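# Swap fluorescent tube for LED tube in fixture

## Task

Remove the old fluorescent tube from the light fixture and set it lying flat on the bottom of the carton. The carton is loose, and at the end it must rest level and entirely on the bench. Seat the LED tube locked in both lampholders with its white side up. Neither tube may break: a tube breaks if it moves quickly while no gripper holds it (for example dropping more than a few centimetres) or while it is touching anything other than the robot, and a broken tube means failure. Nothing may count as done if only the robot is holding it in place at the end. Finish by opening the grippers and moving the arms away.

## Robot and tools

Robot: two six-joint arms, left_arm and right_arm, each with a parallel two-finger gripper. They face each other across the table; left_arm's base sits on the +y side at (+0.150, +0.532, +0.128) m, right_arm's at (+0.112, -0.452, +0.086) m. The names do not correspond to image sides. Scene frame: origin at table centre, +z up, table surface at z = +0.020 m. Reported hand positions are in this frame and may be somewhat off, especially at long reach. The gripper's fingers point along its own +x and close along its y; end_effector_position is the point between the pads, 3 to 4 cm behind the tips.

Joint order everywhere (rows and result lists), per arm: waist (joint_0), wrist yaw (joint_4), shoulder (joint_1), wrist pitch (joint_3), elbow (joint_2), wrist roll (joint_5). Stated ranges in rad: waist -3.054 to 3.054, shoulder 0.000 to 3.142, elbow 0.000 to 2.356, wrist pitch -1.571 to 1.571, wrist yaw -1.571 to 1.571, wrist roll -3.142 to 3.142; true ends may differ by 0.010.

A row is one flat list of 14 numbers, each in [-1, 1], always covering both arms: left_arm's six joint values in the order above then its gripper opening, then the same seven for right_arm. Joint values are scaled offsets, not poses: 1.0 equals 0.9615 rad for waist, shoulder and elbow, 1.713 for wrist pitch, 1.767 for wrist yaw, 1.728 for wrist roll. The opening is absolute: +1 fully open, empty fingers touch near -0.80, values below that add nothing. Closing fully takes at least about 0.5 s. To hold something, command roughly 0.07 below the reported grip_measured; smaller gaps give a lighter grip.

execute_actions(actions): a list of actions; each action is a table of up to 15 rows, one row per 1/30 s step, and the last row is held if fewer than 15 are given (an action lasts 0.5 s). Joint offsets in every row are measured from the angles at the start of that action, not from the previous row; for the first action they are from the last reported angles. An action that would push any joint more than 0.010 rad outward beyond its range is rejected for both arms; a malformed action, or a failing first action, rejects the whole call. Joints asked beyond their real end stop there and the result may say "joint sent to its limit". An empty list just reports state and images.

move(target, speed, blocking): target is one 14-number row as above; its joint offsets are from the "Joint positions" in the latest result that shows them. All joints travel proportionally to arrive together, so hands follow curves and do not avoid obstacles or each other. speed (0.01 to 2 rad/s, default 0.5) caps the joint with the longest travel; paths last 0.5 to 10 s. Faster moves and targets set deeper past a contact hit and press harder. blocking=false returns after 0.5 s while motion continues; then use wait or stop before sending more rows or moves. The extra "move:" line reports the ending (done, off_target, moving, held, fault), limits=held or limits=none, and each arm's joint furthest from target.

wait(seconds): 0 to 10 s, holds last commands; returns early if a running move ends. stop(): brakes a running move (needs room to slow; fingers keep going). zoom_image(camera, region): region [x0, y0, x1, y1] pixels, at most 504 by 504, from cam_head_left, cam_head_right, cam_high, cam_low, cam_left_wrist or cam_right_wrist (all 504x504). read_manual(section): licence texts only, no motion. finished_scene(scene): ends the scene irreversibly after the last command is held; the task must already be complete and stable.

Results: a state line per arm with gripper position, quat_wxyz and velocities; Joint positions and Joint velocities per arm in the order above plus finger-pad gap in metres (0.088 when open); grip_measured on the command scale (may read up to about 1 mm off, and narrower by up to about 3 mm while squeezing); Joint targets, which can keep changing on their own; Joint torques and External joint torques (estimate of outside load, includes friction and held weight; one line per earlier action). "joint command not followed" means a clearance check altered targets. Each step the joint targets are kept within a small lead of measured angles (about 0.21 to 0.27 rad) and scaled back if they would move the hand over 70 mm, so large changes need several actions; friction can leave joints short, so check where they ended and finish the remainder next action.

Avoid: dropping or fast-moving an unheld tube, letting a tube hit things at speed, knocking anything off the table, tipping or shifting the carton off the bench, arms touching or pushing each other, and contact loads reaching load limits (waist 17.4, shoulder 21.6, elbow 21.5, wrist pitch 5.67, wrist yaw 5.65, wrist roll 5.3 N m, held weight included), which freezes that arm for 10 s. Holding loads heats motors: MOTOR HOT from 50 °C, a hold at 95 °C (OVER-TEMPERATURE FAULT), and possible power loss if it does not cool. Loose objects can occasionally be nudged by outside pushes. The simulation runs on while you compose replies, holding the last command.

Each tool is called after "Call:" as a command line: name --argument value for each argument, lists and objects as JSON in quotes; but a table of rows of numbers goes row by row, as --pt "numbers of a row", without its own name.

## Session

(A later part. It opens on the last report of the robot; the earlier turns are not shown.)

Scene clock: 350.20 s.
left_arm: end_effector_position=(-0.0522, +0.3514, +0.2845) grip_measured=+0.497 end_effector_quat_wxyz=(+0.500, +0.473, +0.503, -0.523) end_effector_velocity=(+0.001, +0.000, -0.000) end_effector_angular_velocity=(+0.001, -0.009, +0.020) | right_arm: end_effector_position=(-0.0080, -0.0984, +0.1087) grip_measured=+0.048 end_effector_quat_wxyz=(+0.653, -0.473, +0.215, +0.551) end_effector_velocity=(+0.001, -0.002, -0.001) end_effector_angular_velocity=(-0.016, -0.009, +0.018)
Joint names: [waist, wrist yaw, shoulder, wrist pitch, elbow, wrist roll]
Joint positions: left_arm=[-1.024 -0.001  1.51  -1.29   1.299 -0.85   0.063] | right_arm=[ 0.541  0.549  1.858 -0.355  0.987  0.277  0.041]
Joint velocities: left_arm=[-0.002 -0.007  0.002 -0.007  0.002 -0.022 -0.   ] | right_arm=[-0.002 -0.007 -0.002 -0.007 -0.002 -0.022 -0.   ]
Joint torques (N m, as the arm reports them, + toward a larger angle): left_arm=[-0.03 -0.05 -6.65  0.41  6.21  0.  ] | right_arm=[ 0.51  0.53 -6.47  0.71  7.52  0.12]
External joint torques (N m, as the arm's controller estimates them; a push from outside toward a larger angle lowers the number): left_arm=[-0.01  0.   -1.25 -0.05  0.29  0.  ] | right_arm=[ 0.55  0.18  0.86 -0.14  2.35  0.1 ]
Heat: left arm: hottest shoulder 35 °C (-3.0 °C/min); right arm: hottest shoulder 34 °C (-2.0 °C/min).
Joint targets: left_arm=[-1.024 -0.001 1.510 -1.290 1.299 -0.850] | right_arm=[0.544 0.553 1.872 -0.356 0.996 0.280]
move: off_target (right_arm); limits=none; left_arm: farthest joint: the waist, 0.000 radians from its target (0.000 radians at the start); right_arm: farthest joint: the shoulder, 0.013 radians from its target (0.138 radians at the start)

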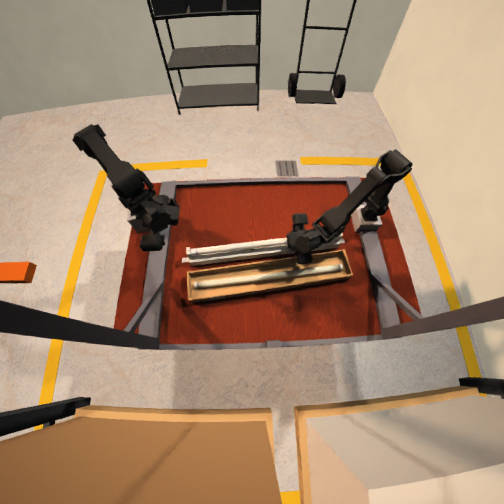

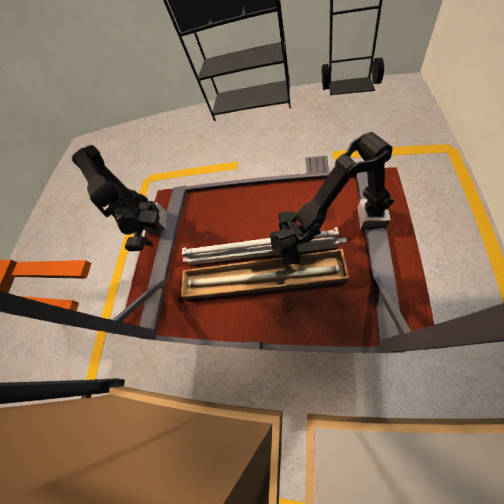

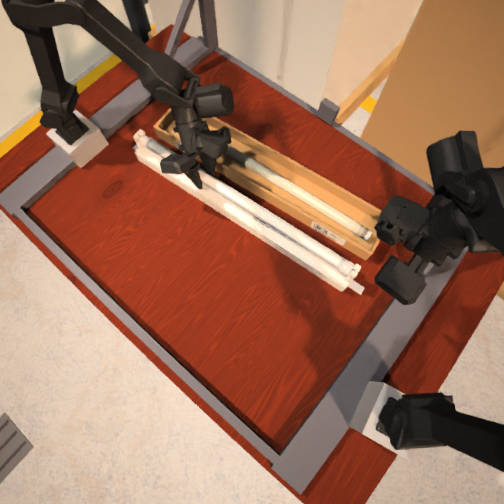

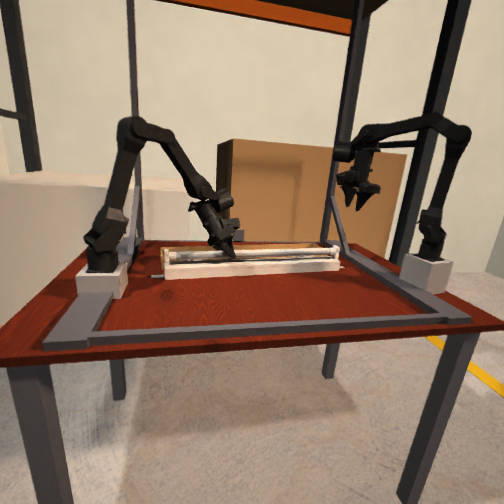

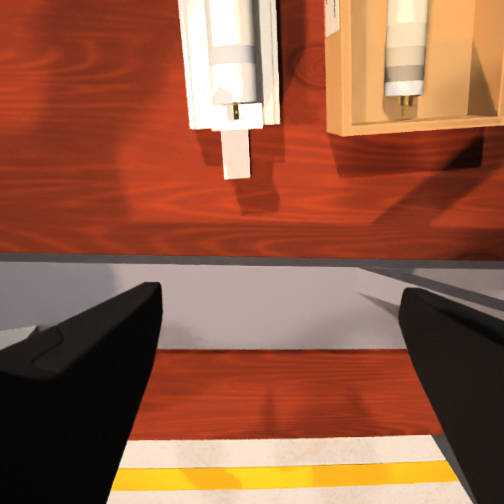

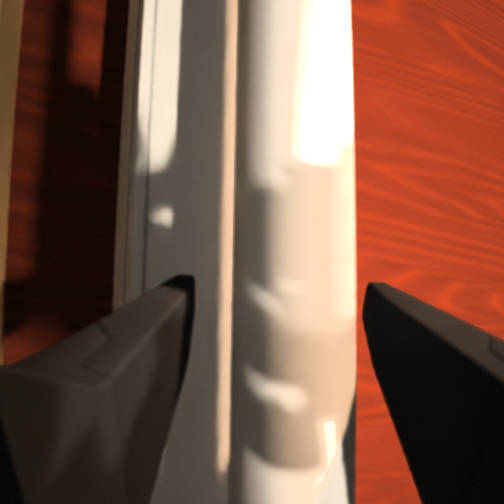

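Seated.

Call:
move --target '[0,0,0,0,0,0,0.5,0,0,0,0,0,0,-0.46]'

Call:
move --target '[0,0,0,0,0,0,0.5,-0.185,-0.232,-0.142,0.099,-0.143,-0.002,-0.46]' --speed 0.25

Call:
move --target '[0,0,0,0,0,0,0.5,-0.206,-0.245,-0.03,0.102,-0.113,0.022,-0.46]' --speed 0.25

Call:
move --target '[0,0,0,0,0,0,0.5,0,0,0,0,0,0,0.05]'

Call:
move --target '[0,0,0,0,0,0,0.5,0.204,0.246,0.033,-0.101,0.113,-0.02,0.05]' --speed 0.4

Scene clock: 356.50 s.
left_arm: end_effector_position=(-0.0522, +0.3514, +0.2845) grip_measured=+0.497 end_effector_quat_wxyz=(+0.500, +0.473, +0.503, -0.523) end_effector_velocity=(+0.003, -0.000, -0.001) end_effector_angular_velocity=(+0.002, -0.014, -0.004) | right_arm: end_effector_position=(-0.0070, -0.0984, +0.1089) grip_measured=-0.379 end_effector_quat_wxyz=(+0.654, -0.474, +0.214, +0.549) end_effector_velocity=(+0.002, -0.003, -0.003) end_effector_angular_velocity=(-0.028, +0.000, +0.018)
Joint names: [waist, wrist yaw, shoulder, wrist pitch, elbow, wrist roll]
Joint positions: left_arm=[-1.024 -0.001  1.51  -1.29   1.299 -0.85   0.063] | right_arm=[ 0.54   0.554  1.858 -0.357  0.987  0.276  0.02 ]
Joint velocities: left_arm=[ 0.002 -0.007  0.002 -0.007 -0.002  0.007 -0.   ] | right_arm=[-0.007 -0.022 -0.002 -0.007 -0.007 -0.022 -0.   ]
Joint torques (N m, as the arm reports them, + toward a larger angle): left_arm=[-0.05 -0.04 -6.65  0.41  6.2   0.  ] | right_arm=[ 0.19  0.22 -7.91  0.93  6.34  0.11]
External joint torques (N m, as the arm's controller estimates them; a push from outside toward a larger angle lowers the number): left_arm=[-0.06  0.01 -1.3  -0.02  0.38  0.  ] | right_arm=[ 0.22 -0.13 -0.63  0.08  1.17  0.08]
Heat: left arm: hottest shoulder 35 °C (-2.0 °C/min); right arm: hottest shoulder 35 °C (+0.0 °C/min).
Joint targets: left_arm=[-1.024 -0.001 1.510 -1.290 1.299 -0.850] | right_arm=[0.541 0.549 1.858 -0.355 0.986 0.276]
move: done; limits=none; left_arm: farthest joint: the waist, 0.000 radians from its target (0.000 radians at the start); right_arm: farthest joint: the wrist yaw, 0.005 radians from its target (0.000 radians at the start)

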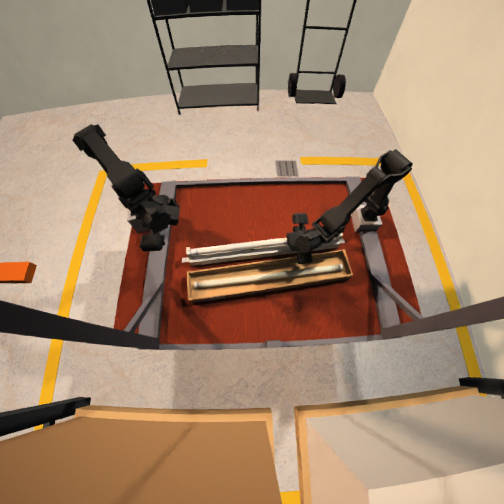

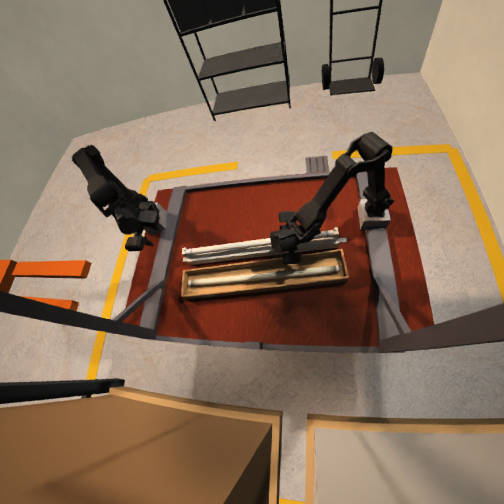

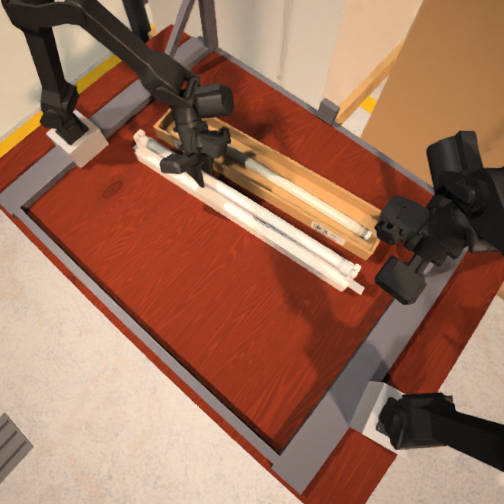

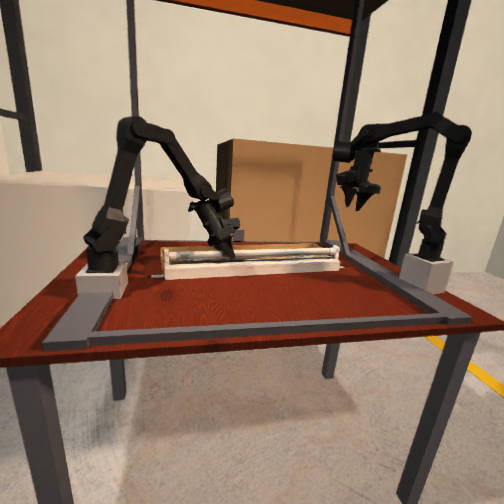

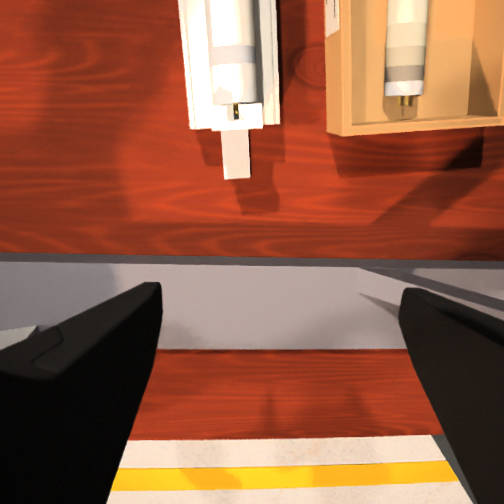

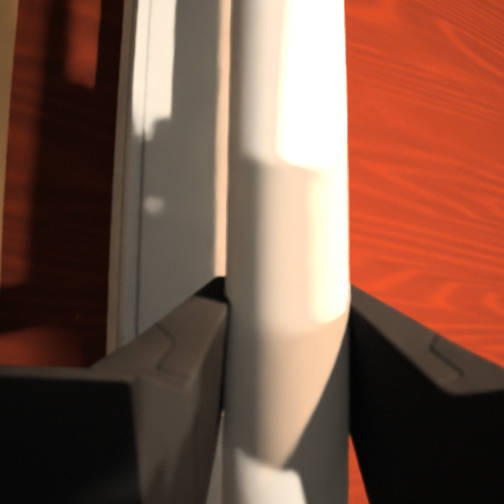

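Scene clock: 358.67 s.
left_arm: end_effector_position=(-0.0522, +0.3514, +0.2845) grip_measured=+0.497 end_effector_quat_wxyz=(+0.500, +0.473, +0.503, -0.523) end_effector_velocity=(+0.002, +0.001, -0.000) end_effector_angular_velocity=(-0.001, -0.011, -0.009) | right_arm: end_effector_position=(-0.0007, -0.0974, +0.1098) grip_measured=-0.379 end_effector_quat_wxyz=(+0.591, -0.363, +0.344, +0.633) end_effector_velocity=(+0.001, -0.002, -0.001) end_effector_angular_velocity=(-0.008, -0.008, +0.020)
Joint names: [waist, wrist yaw, shoulder, wrist pitch, elbow, wrist roll]
Joint positions: left_arm=[-1.024 -0.001  1.51  -1.29   1.299 -0.85   0.063] | right_arm=[ 0.368  0.145  1.736 -0.188  0.859  0.266  0.02 ]
Joint velocities: left_arm=[-0.002 -0.007 -0.002 -0.007 -0.002  0.007 -0.   ] | right_arm=[-0.002 -0.007 -0.002 -0.007 -0.002 -0.022 -0.   ]
Joint torques (N m, as the arm reports them, + toward a larger angle): left_arm=[-0.04 -0.04 -6.65  0.41  6.19  0.  ] | right_arm=[-0.35  0.09 -8.99  1.13  5.43  0.24]
External joint torques (N m, as the arm's controller estimates them; a push from outside toward a larger angle lowers the number): left_arm=[-0.03  0.01 -1.22 -0.03  0.3   0.  ] | right_arm=[-0.35 -0.01 -2.31  0.   -0.03  0.24]
Heat: left arm: hottest shoulder 35 °C (-2.0 °C/min); right arm: hottest shoulder 35 °C (+0.0 °C/min).
Joint targets: left_arm=[-1.024 -0.001 1.510 -1.290 1.299 -0.850] | right_arm=[0.362 0.144 1.721 -0.187 0.849 0.272]
move: off_target (right_arm); limits=none; left_arm: farthest joint: the waist, 0.000 radians from its target (0.000 radians at the start); right_arm: farthest joint: the shoulder, 0.015 radians from its target (0.137 radians at the start)

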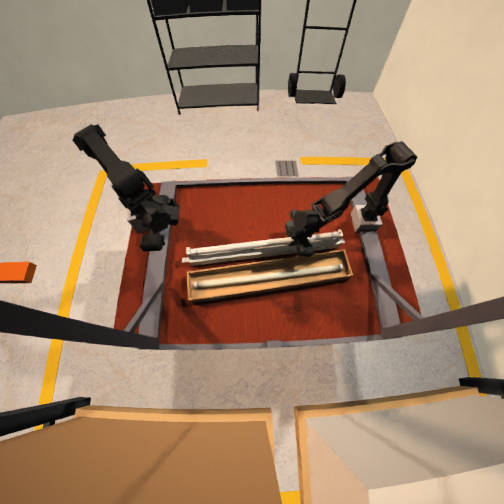

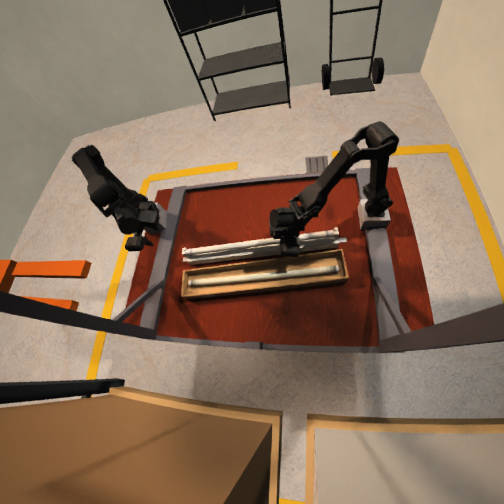

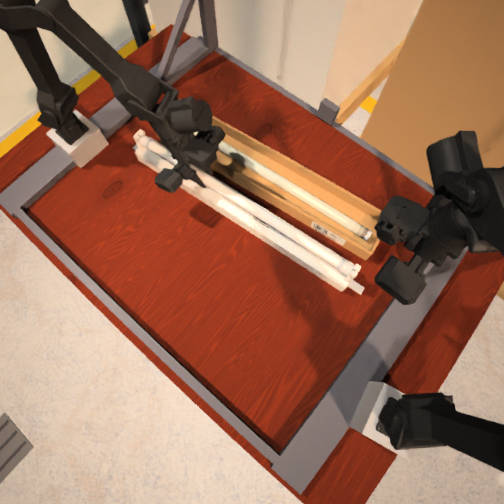

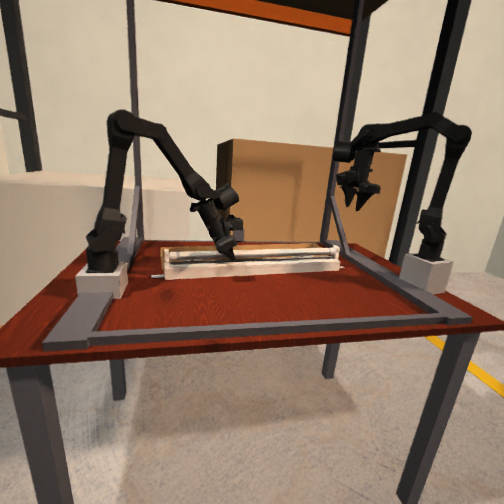

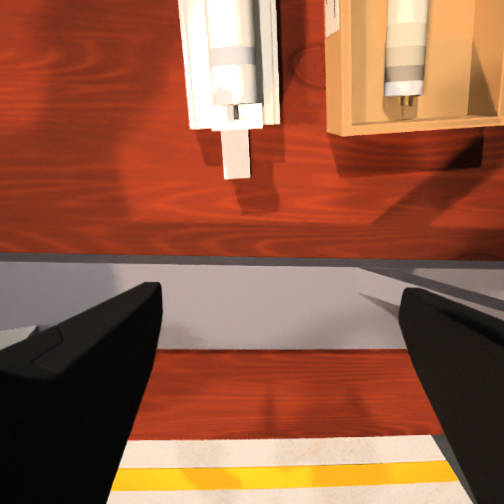

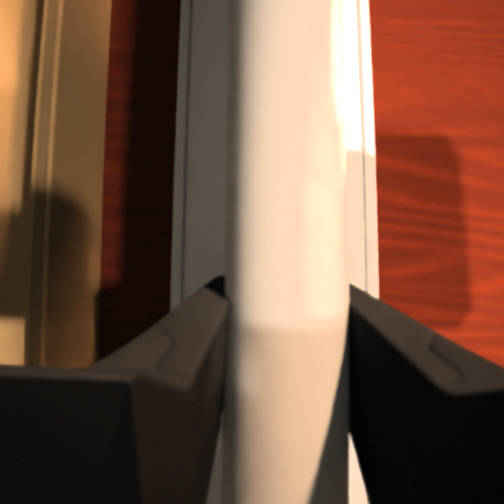

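Scene clock: 360.97 s.
left_arm: end_effector_position=(-0.0522, +0.3514, +0.2845) grip_measured=+0.497 end_effector_quat_wxyz=(+0.500, +0.473, +0.503, -0.523) end_effector_velocity=(+0.004, +0.000, -0.000) end_effector_angular_velocity=(-0.012, -0.020, -0.008) | right_arm: end_effector_position=(+0.0056, -0.0977, +0.1080) grip_measured=-0.379 end_effector_quat_wxyz=(+0.505, -0.240, +0.458, +0.691) end_effector_velocity=(-0.000, +0.000, -0.000) end_effector_angular_velocity=(+0.004, +0.003, +0.007)
Joint names: [waist, wrist yaw, shoulder, wrist pitch, elbow, wrist roll]
Joint positions: left_arm=[-1.024 -0.001  1.51  -1.29   1.299 -0.85   0.063] | right_arm=[ 0.177 -0.288  1.719 -0.016  0.758  0.298  0.02 ]
Joint velocities: left_arm=[-0.002 -0.022 -0.007 -0.007 -0.007  0.007 -0.   ] | right_arm=[-0.002 -0.007  0.002  0.007 -0.002 -0.007 -0.   ]
Joint torques (N m, as the arm reports them, + toward a larger angle): left_arm=[-0.05 -0.05 -6.66  0.4   6.2   0.  ] | right_arm=[-0.63 -0.15 -8.33  1.36  5.55  0.22]
External joint torques (N m, as the arm's controller estimates them; a push from outside toward a larger angle lowers the number): left_arm=[-0.05  0.01 -1.22 -0.01  0.36  0.  ] | right_arm=[-0.65  0.01 -1.99  0.14  0.29  0.24]
Heat: left arm: hottest shoulder 35 °C (-2.0 °C/min); right arm: hottest shoulder 35 °C (+0.0 °C/min).
Joint targets: left_arm=[-1.024 -0.001 1.510 -1.290 1.299 -0.850] | right_arm=[0.170 -0.288 1.708 -0.014 0.750 0.304]
move: off_target (right_arm); limits=none; left_arm: farthest joint: the waist, 0.000 radians from its target (0.000 radians at the start); right_arm: farthest joint: the shoulder, 0.012 radians from its target (0.029 radians at the start)

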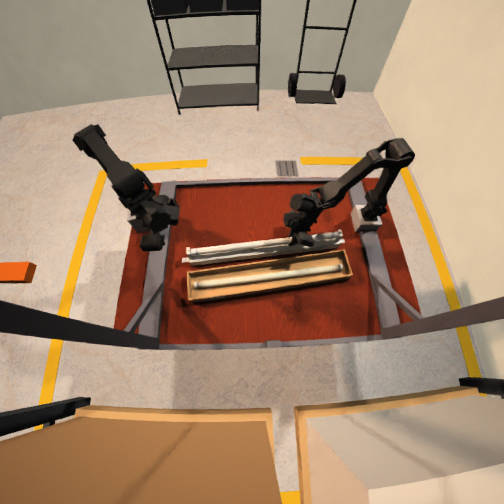

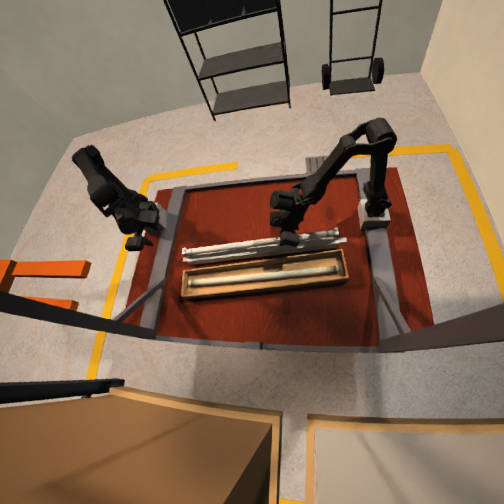

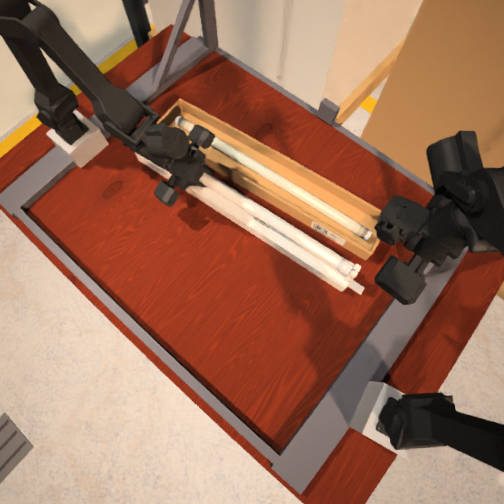

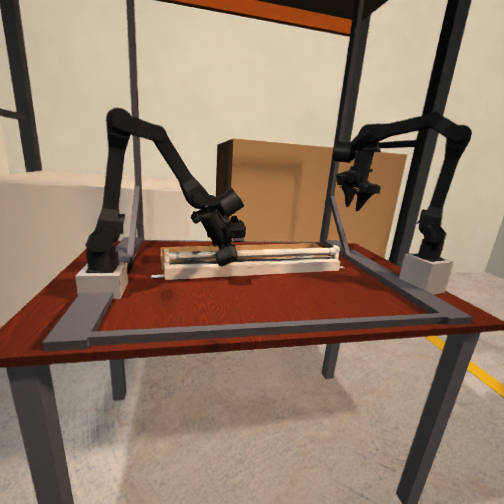

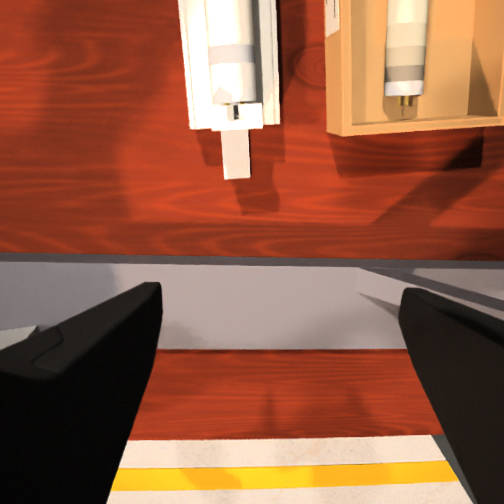

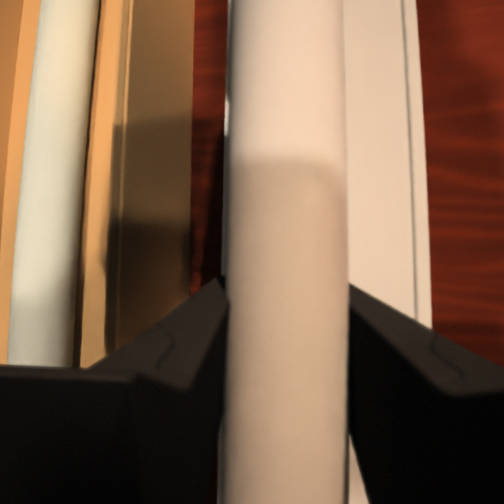

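Scene clock: 361.63 s.
left_arm: end_effector_position=(-0.0522, +0.3514, +0.2845) grip_measured=+0.497 end_effector_quat_wxyz=(+0.500, +0.473, +0.503, -0.523) end_effector_velocity=(+0.002, +0.001, -0.000) end_effector_angular_velocity=(-0.001, -0.011, -0.009) | right_arm: end_effector_position=(+0.0055, -0.0977, +0.1080) grip_measured=+0.046 end_effector_quat_wxyz=(+0.505, -0.240, +0.458, +0.691) end_effector_velocity=(-0.002, -0.003, +0.000) end_effector_angular_velocity=(-0.008, +0.013, +0.016)
Joint names: [waist, wrist yaw, shoulder, wrist pitch, elbow, wrist roll]
Joint positions: left_arm=[-1.024 -0.001  1.51  -1.29   1.299 -0.85   0.063] | right_arm=[ 0.177 -0.289  1.719 -0.016  0.758  0.298  0.041]
Joint velocities: left_arm=[-0.002 -0.007 -0.002 -0.007 -0.002  0.007 -0.   ] | right_arm=[-0.002 -0.022 -0.002 -0.007 -0.002 -0.007  0.   ]
Joint torques (N m, as the arm reports them, + toward a larger angle): left_arm=[-0.04 -0.04 -6.66  0.41  6.2   0.01] | right_arm=[-0.05 -0.17 -6.83  1.16  6.39 -0.02]
External joint torques (N m, as the arm's controller estimates them; a push from outside toward a larger angle lowers the number): left_arm=[-0.06  0.01 -1.27 -0.03  0.34  0.  ] | right_arm=[-0.06 -0.01 -0.47 -0.06  1.14  0.  ]
Heat: left arm: hottest shoulder 35 °C (-2.0 °C/min); right arm: hottest shoulder 35 °C (+0.0 °C/min).
Joint targets: left_arm=[-1.024 -0.001 1.510 -1.290 1.299 -0.850] | right_arm=[0.178 -0.289 1.719 -0.016 0.758 0.298]
move: done; limits=none; left_arm: farthest joint: the waist, 0.000 radians from its target (0.000 radians at the start); right_arm: farthest joint: the wrist yaw, 0.001 radians from its target (0.000 radians at the start)

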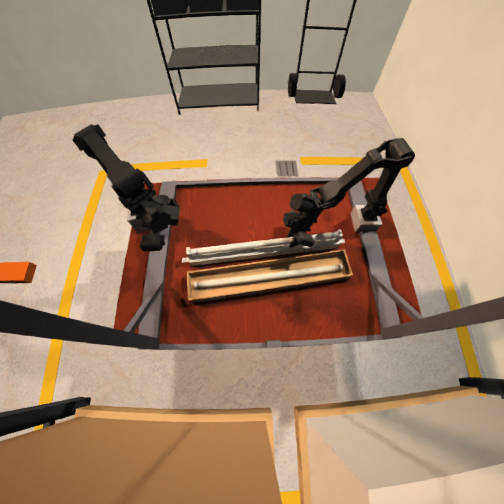

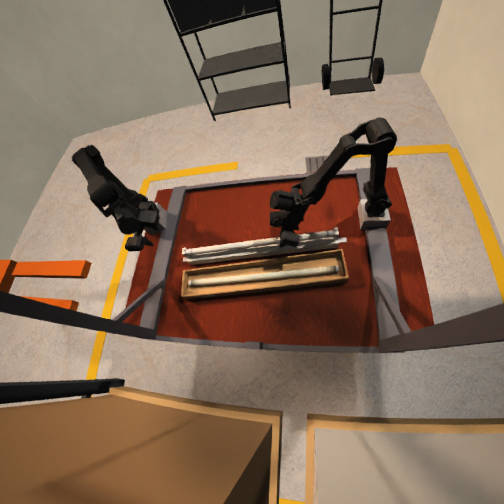

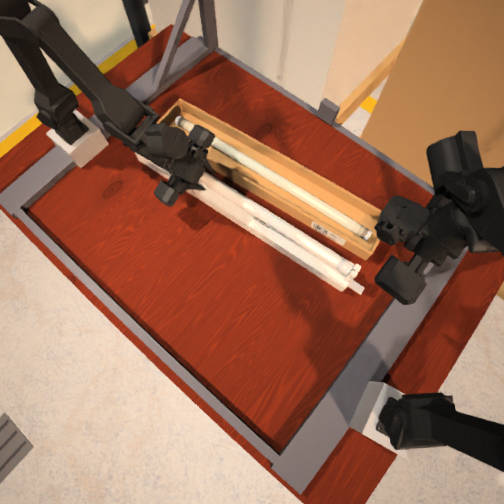

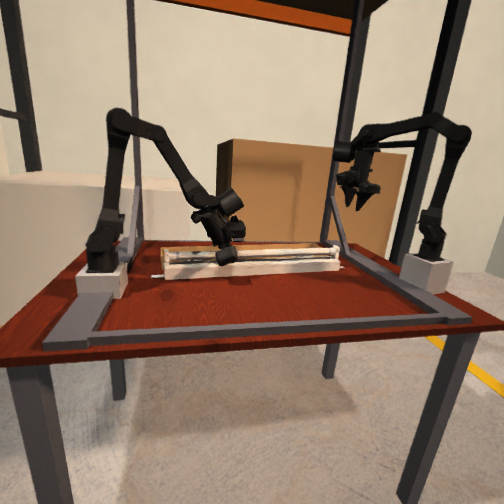

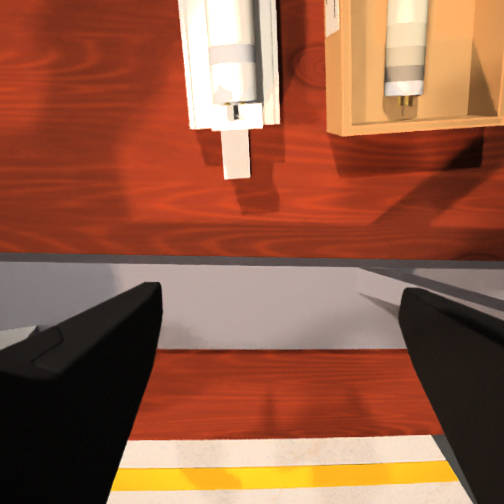

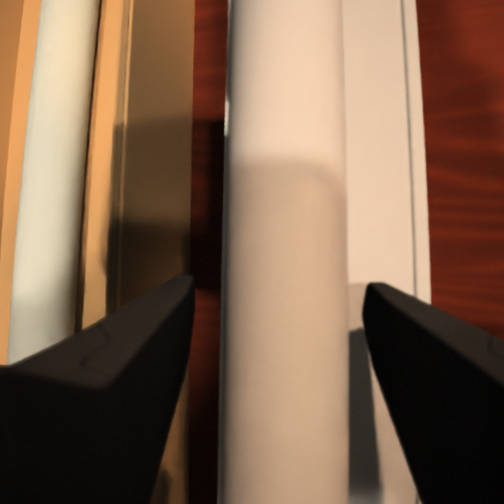

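Scene clock: 363.37 s.
left_arm: end_effector_position=(-0.0522, +0.3514, +0.2845) grip_measured=+0.497 end_effector_quat_wxyz=(+0.500, +0.473, +0.503, -0.523) end_effector_velocity=(+0.001, +0.002, -0.001) end_effector_angular_velocity=(+0.014, -0.004, +0.009) | right_arm: end_effector_position=(-0.0016, -0.0985, +0.1085) grip_measured=+0.048 end_effector_quat_wxyz=(+0.589, -0.364, +0.345, +0.633) end_effector_velocity=(+0.004, -0.004, -0.002) end_effector_angular_velocity=(-0.018, -0.010, -0.012)
Joint names: [waist, wrist yaw, shoulder, wrist pitch, elbow, wrist roll]
Joint positions: left_arm=[-1.024 -0.001  1.51  -1.29   1.299 -0.85   0.063] | right_arm=[ 0.37   0.142  1.738 -0.188  0.857  0.266  0.041]
Joint velocities: left_arm=[ 0.002  0.007  0.002 -0.007 -0.002 -0.007 -0.   ] | right_arm=[-0.002  0.007 -0.002 -0.022 -0.002  0.007 -0.   ]
Joint torques (N m, as the arm reports them, + toward a larger angle): left_arm=[-0.04 -0.04 -6.65  0.4   6.2   0.01] | right_arm=[ 0.16  0.28 -5.93  0.94  7.8  -0.12]
External joint torques (N m, as the arm's controller estimates them; a push from outside toward a larger angle lowers the number): left_arm=[-0.06  0.01 -1.28 -0.02  0.37  0.  ] | right_arm=[ 0.16  0.19  0.72 -0.17  2.39 -0.13]
Heat: left arm: hottest shoulder 35 °C (-2.0 °C/min); right arm: hottest shoulder 35 °C (+0.0 °C/min).
Joint targets: left_arm=[-1.024 -0.001 1.510 -1.290 1.299 -0.850] | right_arm=[0.373 0.146 1.750 -0.189 0.867 0.263]
move: off_target (right_arm); limits=none; left_arm: farthest joint: the waist, 0.000 radians from its target (0.000 radians at the start); right_arm: farthest joint: the shoulder, 0.013 radians from its target (0.032 radians at the start)

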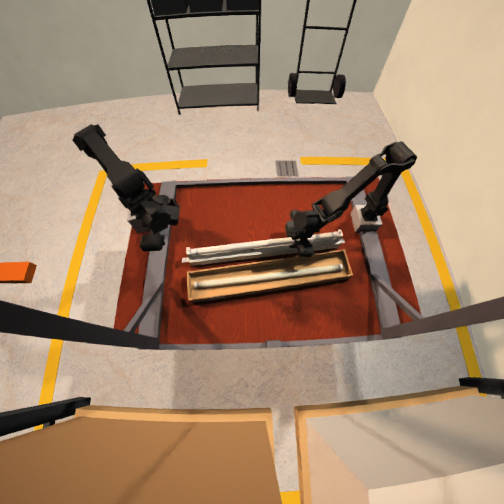

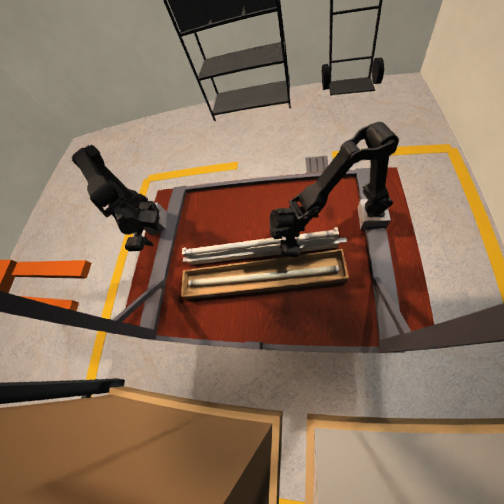

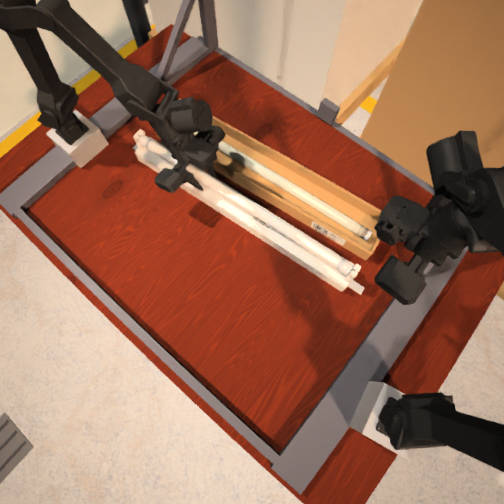

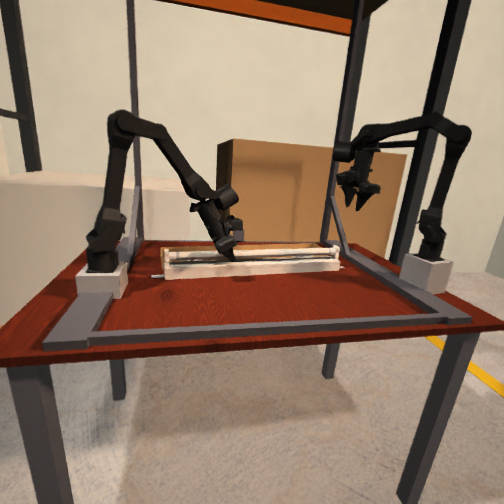

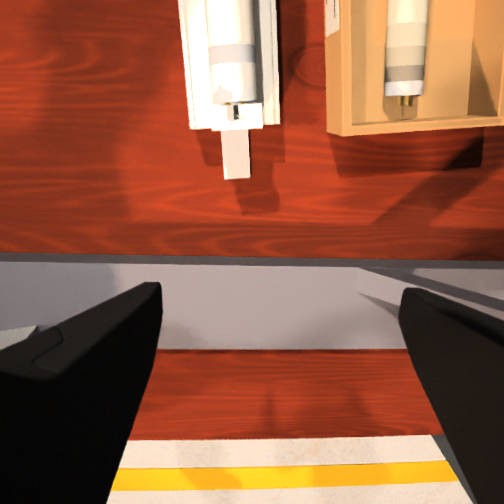

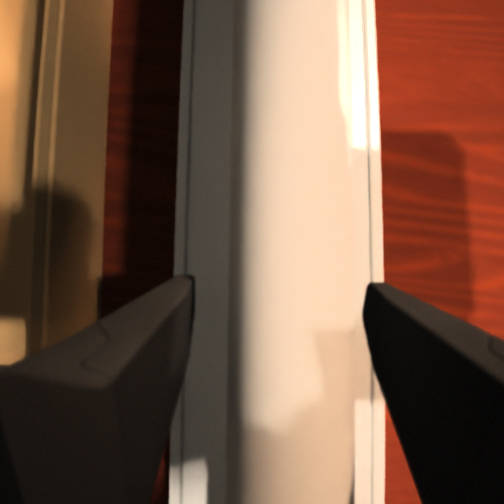

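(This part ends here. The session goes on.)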